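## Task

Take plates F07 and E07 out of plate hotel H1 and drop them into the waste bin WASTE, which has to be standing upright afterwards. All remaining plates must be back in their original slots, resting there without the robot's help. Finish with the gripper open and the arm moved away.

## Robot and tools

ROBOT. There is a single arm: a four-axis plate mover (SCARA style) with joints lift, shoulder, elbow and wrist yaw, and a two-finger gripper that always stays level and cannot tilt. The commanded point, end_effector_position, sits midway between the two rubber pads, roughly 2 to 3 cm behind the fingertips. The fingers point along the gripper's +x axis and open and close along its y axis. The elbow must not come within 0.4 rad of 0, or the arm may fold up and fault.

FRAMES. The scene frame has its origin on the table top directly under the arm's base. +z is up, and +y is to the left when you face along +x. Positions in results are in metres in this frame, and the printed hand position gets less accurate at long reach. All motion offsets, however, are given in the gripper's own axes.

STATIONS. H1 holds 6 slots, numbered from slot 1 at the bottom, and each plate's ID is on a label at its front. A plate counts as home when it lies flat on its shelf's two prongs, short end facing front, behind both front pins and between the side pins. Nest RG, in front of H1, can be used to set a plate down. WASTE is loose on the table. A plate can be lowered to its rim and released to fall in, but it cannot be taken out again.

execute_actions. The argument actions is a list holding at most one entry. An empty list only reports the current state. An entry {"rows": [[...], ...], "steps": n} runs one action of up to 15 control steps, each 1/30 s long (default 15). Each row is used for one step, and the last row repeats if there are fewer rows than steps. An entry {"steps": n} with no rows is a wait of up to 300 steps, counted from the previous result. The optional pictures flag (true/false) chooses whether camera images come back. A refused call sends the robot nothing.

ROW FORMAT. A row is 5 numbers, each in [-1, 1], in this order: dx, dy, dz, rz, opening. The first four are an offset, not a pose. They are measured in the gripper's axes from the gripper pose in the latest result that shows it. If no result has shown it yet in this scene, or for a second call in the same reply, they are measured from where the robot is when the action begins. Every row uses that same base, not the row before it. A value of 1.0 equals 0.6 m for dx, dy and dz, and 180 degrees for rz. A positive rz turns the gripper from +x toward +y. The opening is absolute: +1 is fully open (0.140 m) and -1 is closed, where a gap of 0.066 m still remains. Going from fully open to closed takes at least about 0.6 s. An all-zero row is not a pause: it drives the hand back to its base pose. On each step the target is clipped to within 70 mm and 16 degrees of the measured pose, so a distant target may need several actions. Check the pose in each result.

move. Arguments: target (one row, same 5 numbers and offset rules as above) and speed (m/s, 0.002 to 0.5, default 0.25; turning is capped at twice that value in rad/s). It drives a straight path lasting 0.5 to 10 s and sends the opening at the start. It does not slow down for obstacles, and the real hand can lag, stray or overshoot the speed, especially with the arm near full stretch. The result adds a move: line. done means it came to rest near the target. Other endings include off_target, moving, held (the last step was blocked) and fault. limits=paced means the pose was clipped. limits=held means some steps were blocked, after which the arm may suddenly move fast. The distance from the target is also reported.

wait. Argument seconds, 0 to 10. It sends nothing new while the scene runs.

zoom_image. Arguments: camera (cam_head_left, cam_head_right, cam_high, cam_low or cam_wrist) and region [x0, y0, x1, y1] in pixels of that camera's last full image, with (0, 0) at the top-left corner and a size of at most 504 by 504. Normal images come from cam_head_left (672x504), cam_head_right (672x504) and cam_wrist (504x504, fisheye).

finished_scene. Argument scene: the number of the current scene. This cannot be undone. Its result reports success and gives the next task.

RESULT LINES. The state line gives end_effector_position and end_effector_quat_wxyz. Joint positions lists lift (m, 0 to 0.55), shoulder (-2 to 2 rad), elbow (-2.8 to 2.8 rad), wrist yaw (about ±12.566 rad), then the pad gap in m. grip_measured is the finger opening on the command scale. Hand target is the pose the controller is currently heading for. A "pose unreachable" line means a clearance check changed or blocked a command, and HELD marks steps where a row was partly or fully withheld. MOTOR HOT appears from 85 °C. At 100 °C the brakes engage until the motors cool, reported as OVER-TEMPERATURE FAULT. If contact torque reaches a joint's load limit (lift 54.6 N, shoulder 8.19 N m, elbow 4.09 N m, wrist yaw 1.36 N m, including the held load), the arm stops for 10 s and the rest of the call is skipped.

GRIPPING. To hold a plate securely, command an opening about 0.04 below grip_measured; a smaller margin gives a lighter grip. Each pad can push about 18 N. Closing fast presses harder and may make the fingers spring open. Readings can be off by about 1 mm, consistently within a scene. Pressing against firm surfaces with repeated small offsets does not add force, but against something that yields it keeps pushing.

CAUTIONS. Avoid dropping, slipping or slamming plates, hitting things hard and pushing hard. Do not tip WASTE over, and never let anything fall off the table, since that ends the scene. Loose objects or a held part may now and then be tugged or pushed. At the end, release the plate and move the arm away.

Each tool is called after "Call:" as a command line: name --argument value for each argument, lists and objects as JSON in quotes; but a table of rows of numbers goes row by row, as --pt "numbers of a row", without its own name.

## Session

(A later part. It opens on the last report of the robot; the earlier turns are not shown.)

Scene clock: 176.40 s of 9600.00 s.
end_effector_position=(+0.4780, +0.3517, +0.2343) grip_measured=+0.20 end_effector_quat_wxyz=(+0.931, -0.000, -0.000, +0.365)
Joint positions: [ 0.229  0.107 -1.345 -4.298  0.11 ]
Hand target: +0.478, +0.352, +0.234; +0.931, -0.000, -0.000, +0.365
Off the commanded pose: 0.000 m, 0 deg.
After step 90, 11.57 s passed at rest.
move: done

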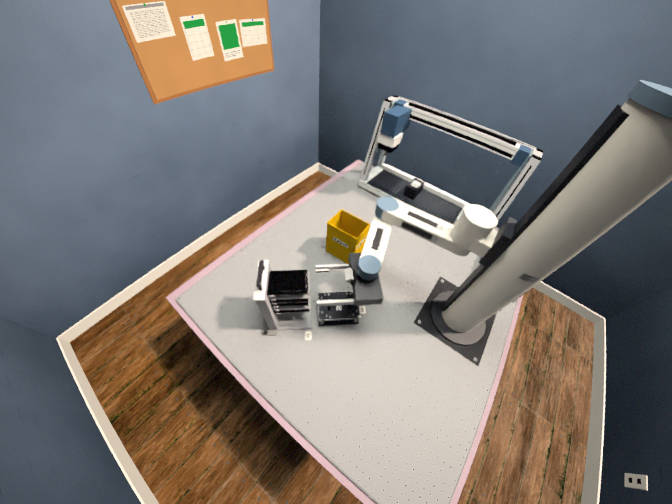

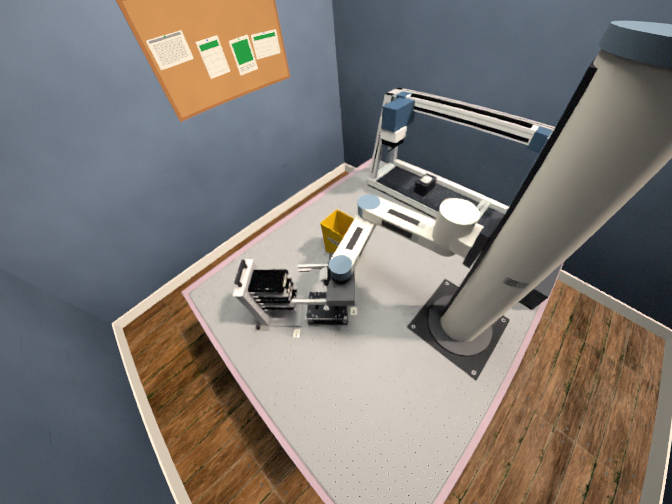

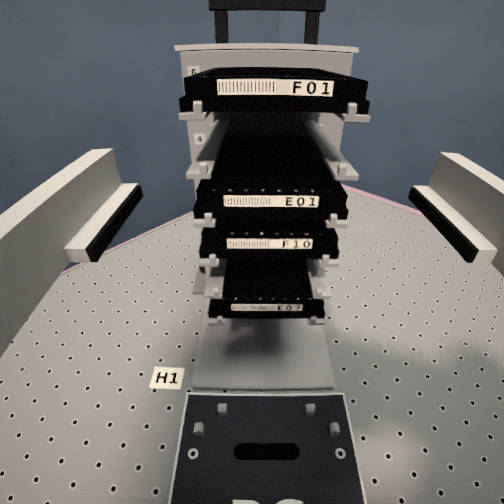

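Matches. Close, lift 8 mm, retract.

Call:
move --target '[0, 0, 0, 0, -0.55]' --speed 0.05

Call:
move --target '[0, 0, 0.0132, 0, -0.55]' --speed 0.02

Call:
move --target '[-0.27, 0, 0, 0, -0.55]' --speed 0.12

Call:
move --target '[0, 0, 0.175, 0, -0.55]' --speed 0.25

Scene clock: 186.80 s of 9600.00 s.
end_effector_position=(+0.5499, +0.4182, +0.1222) grip_measured=-0.50 end_effector_quat_wxyz=(+0.931, -0.000, -0.000, +0.365)
Joint positions: [ 0.117  0.302 -1.892 -3.946  0.084]
Hand target: +0.550, +0.418, +0.122; +0.931, -0.000, -0.000, +0.365
Off the commanded pose: 0.000 m, 0 deg.
After step 90, 4.83 s passed at rest.
move: done

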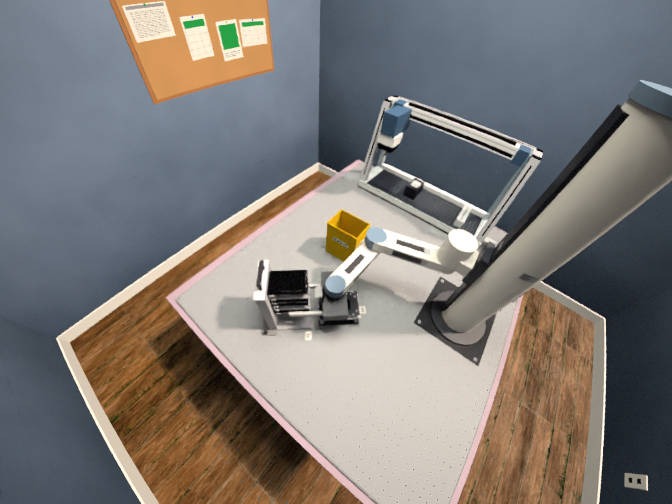

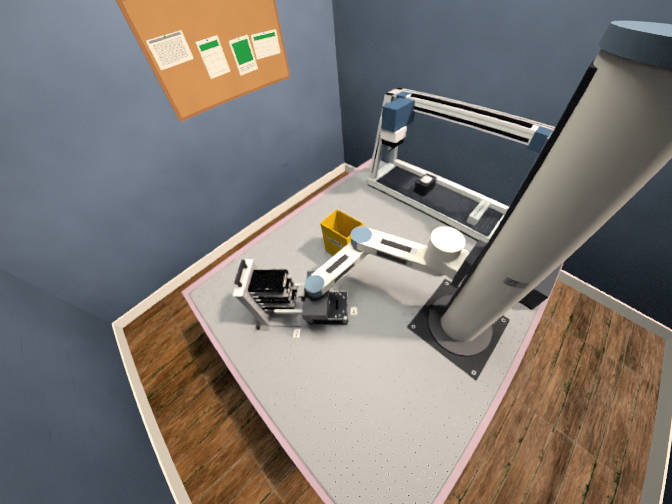

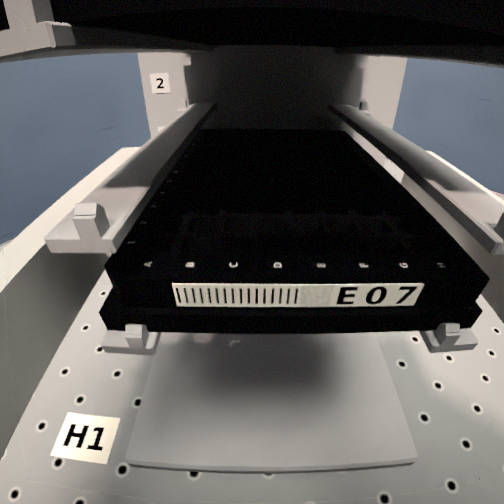

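Scene clock: 187.50 s of 9600.00 s.
end_effector_position=(+0.5499, +0.4182, +0.1301) grip_measured=-0.50 end_effector_quat_wxyz=(+0.931, -0.000, -0.000, +0.365)
Joint positions: [ 0.125  0.302 -1.892 -3.946  0.084]
Hand target: +0.550, +0.418, +0.130; +0.931, -0.000, -0.000, +0.365
Off the commanded pose: 0.000 m, 0 deg.
move: done

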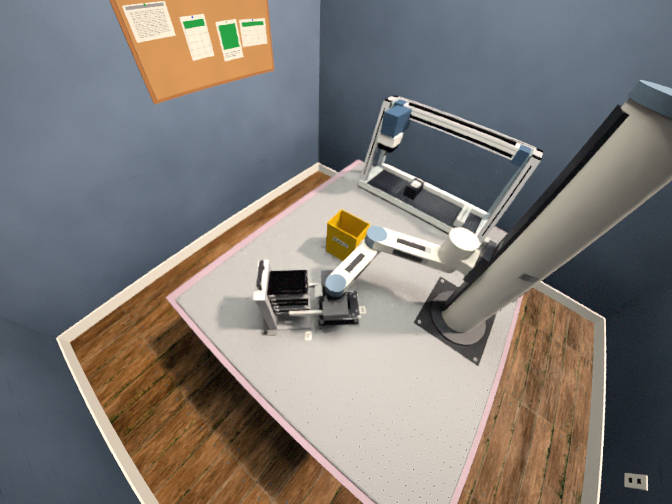

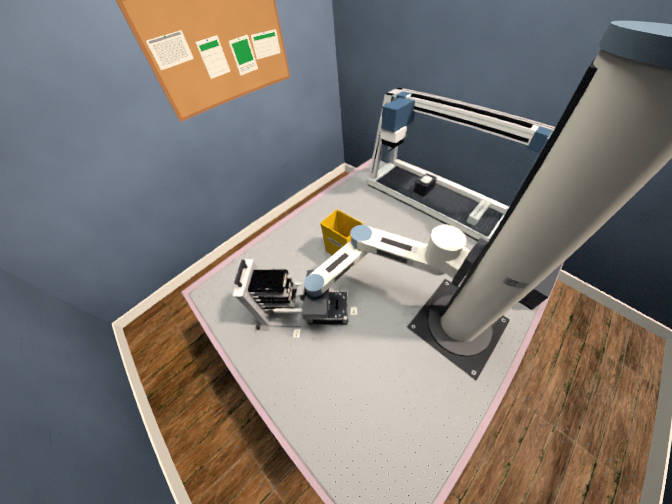

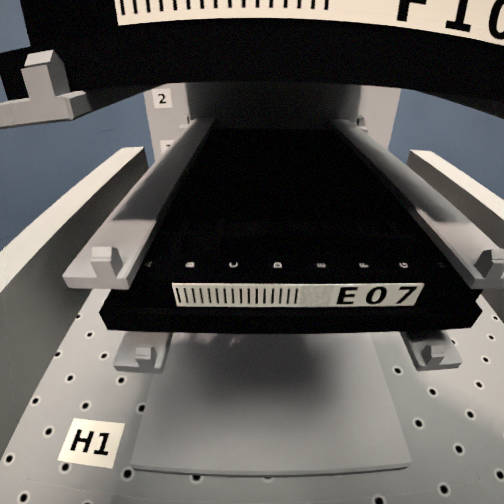

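Scene clock: 189.13 s of 9600.00 s.
end_effector_position=(+0.4308, +0.3084, +0.1301) grip_measured=-0.50 end_effector_quat_wxyz=(+0.931, -0.000, -0.000, +0.365)
Joint positions: [ 0.125  0.034 -1.048 -4.522  0.084]
Hand target: +0.431, +0.308, +0.130; +0.931, -0.000, -0.000, +0.365
Off the commanded pose: 0.000 m, 0 deg.
move: done

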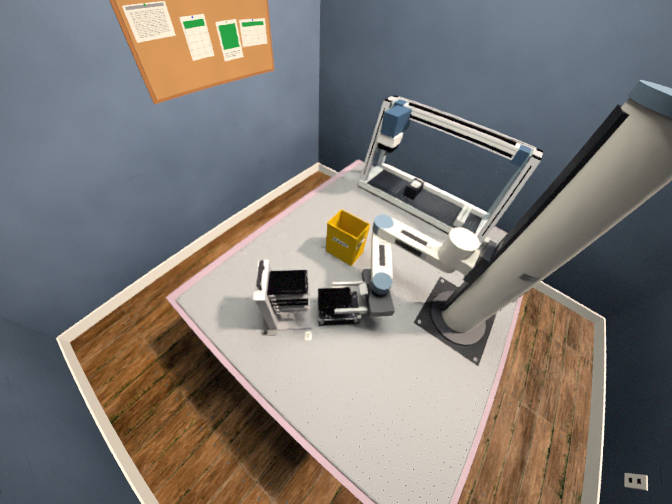

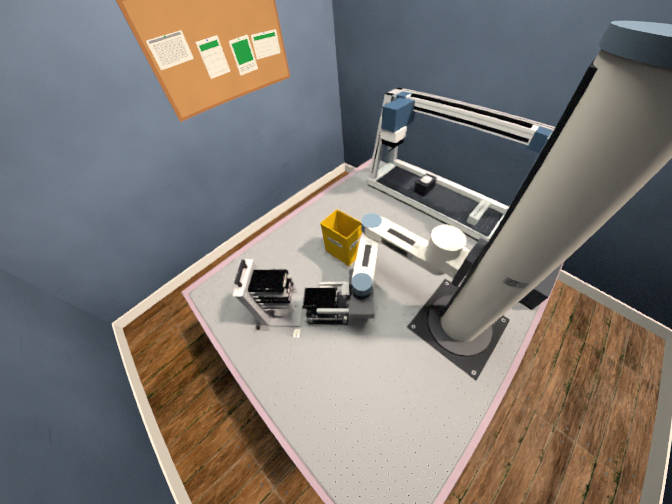

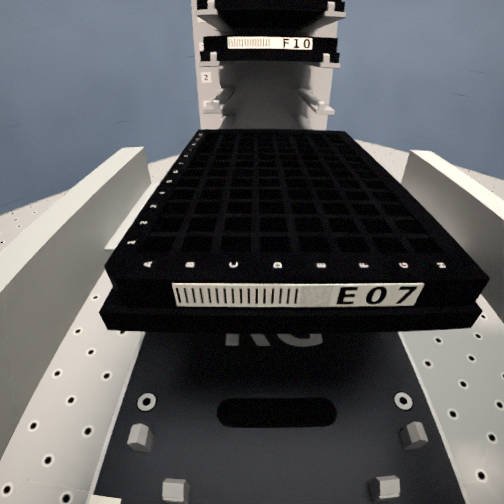

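Scene clock: 189.97 s of 9600.00 s.
end_effector_position=(+0.4308, +0.3084, +0.2351) grip_measured=-0.50 end_effector_quat_wxyz=(+0.931, -0.000, -0.000, +0.365)
Joint positions: [ 0.23   0.034 -1.048 -4.522  0.084]
Hand target: +0.431, +0.308, +0.235; +0.931, -0.000, -0.000, +0.365
Off the commanded pose: 0.000 m, 0 deg.
move: done

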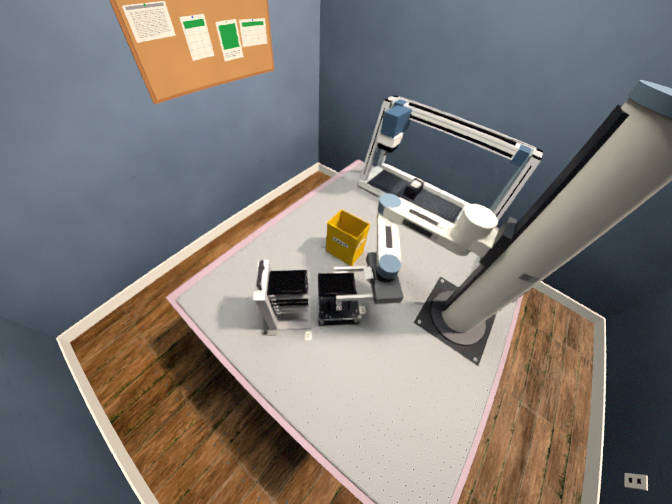

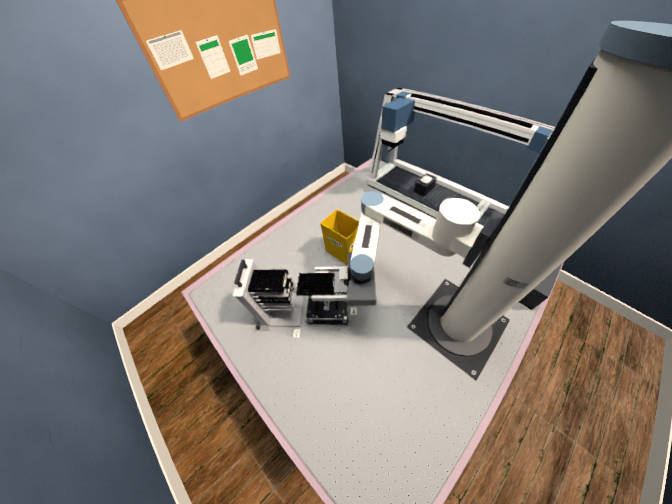

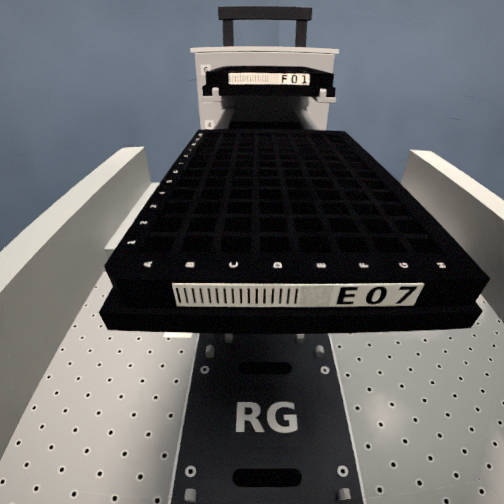

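Call:
move --target '[-0.133, -0.507, -0.0227, -0.2203, -0.55]' --speed 0.3

Scene clock: 196.87 s of 9600.00 s.
end_effector_position=(+0.5790, +0.0306, +0.2215) grip_measured=-0.50 end_effector_quat_wxyz=(+1.000, -0.000, -0.000, +0.027)
Joint positions: [ 0.216 -0.823 -1.06  -4.346  0.084]
Hand target: +0.579, +0.031, +0.222; +1.000, -0.000, -0.000, +0.027
Off the commanded pose: 0.000 m, 0 deg.
After step 90, 2.37 s passed at rest.
move: done

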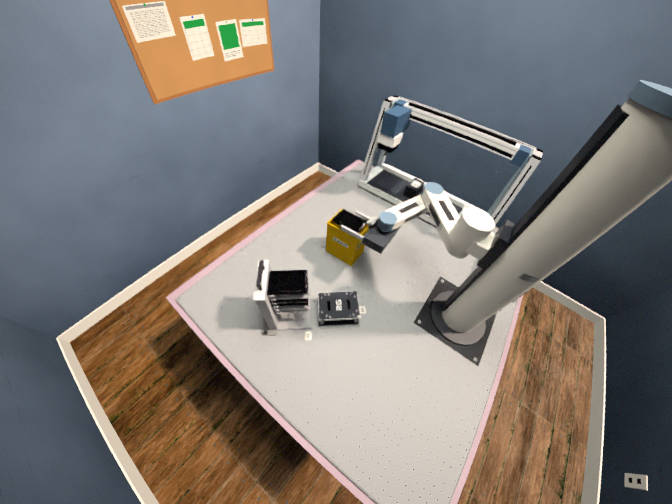

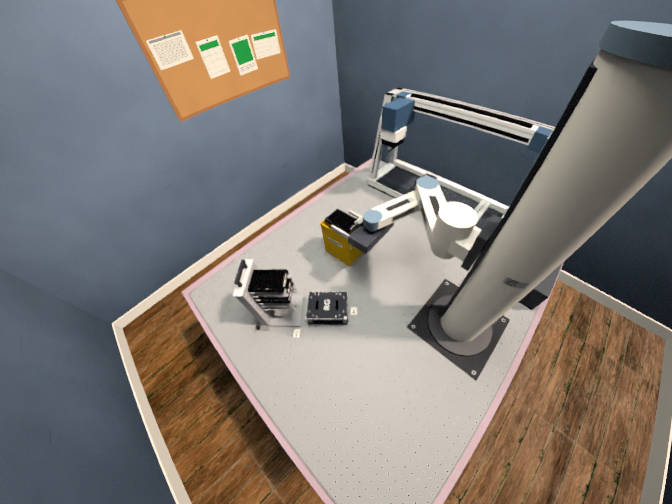

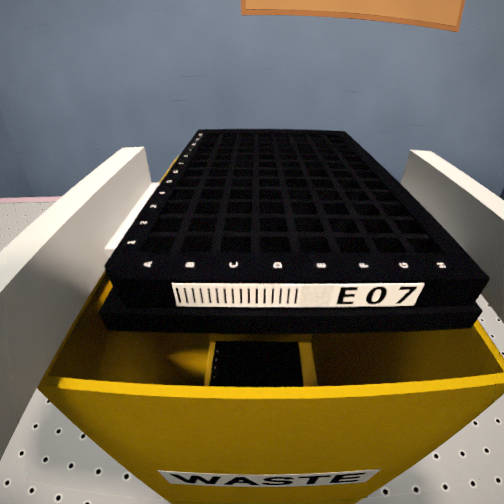

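Call:
move --target '[0, 0, 0, 0, 0.2]'

Call:
move --target '[-0.03, 0, 0.12, 0, 0.2]'

Scene clock: 200.27 s of 9600.00 s.
end_effector_position=(+0.5790, +0.0306, +0.2215) grip_measured=+0.20 end_effector_quat_wxyz=(+1.000, -0.000, -0.000, +0.027)
Joint positions: [ 0.216 -0.823 -1.06  -4.346  0.11 ]
Hand target: +0.579, +0.031, +0.221; +1.000, -0.000, -0.000, +0.027
Off the commanded pose: 0.000 m, 0 deg.
move: done

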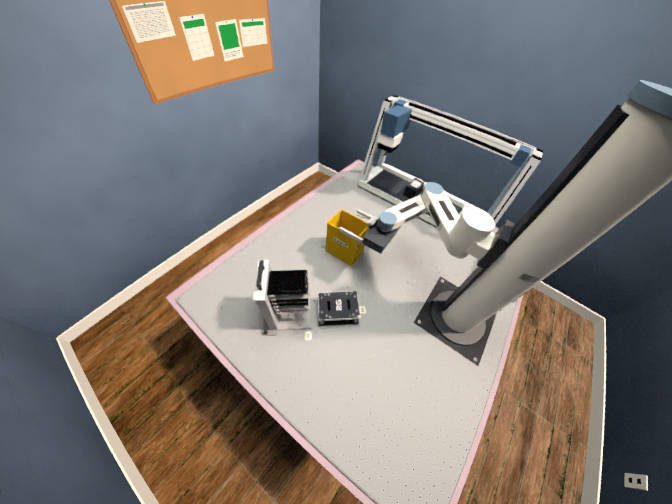

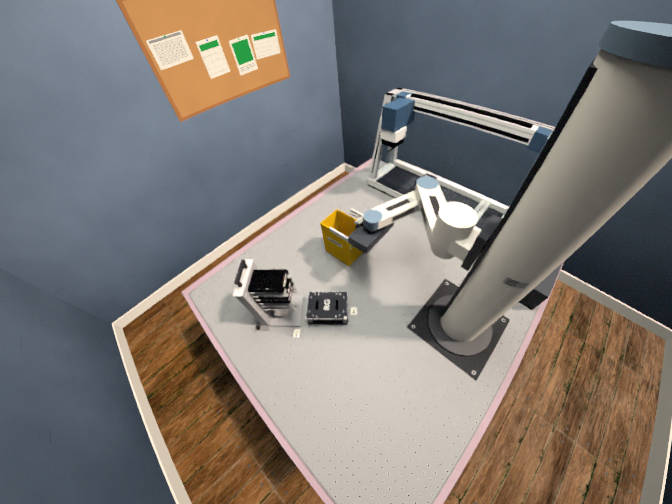

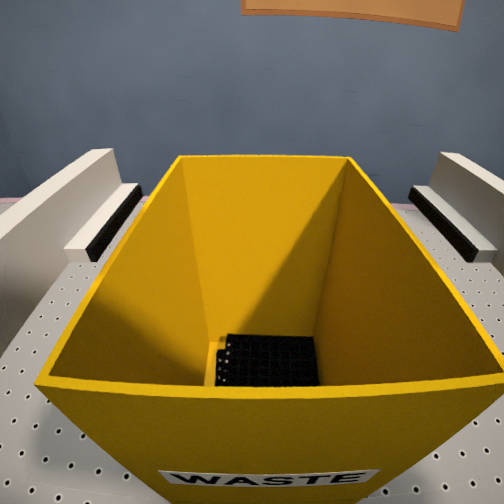

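Scene clock: 201.03 s of 9600.00 s.
end_effector_position=(+0.5610, +0.0297, +0.2935) grip_measured=+0.20 end_effector_quat_wxyz=(+1.000, -0.000, -0.000, +0.027)
Joint positions: [ 0.289 -0.848 -0.98  -4.401  0.11 ]
Hand target: +0.561, +0.030, +0.293; +1.000, -0.000, -0.000, +0.027
Off the commanded pose: 0.000 m, 0 deg.
move: done

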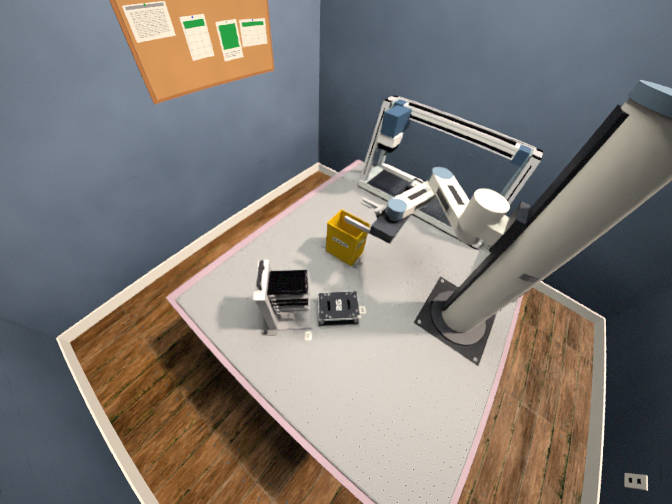

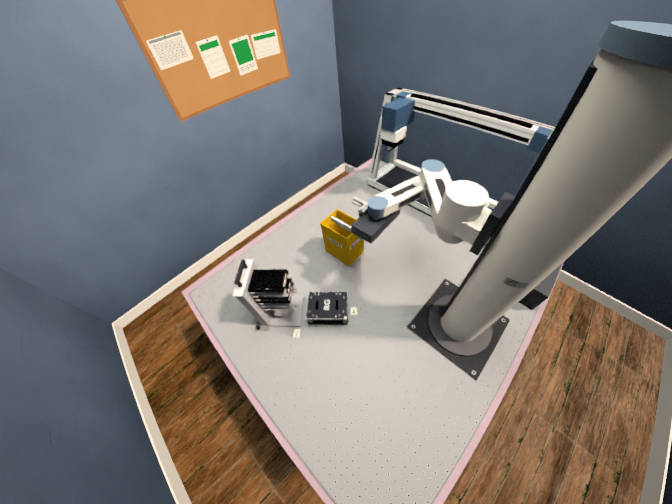

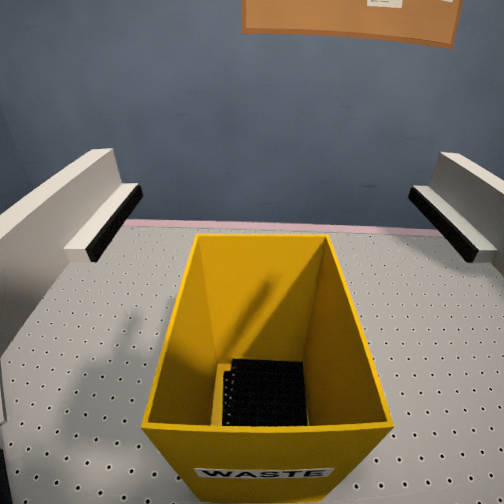

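Call:
finished_scene --scene 2

The scene is finished: the task was done.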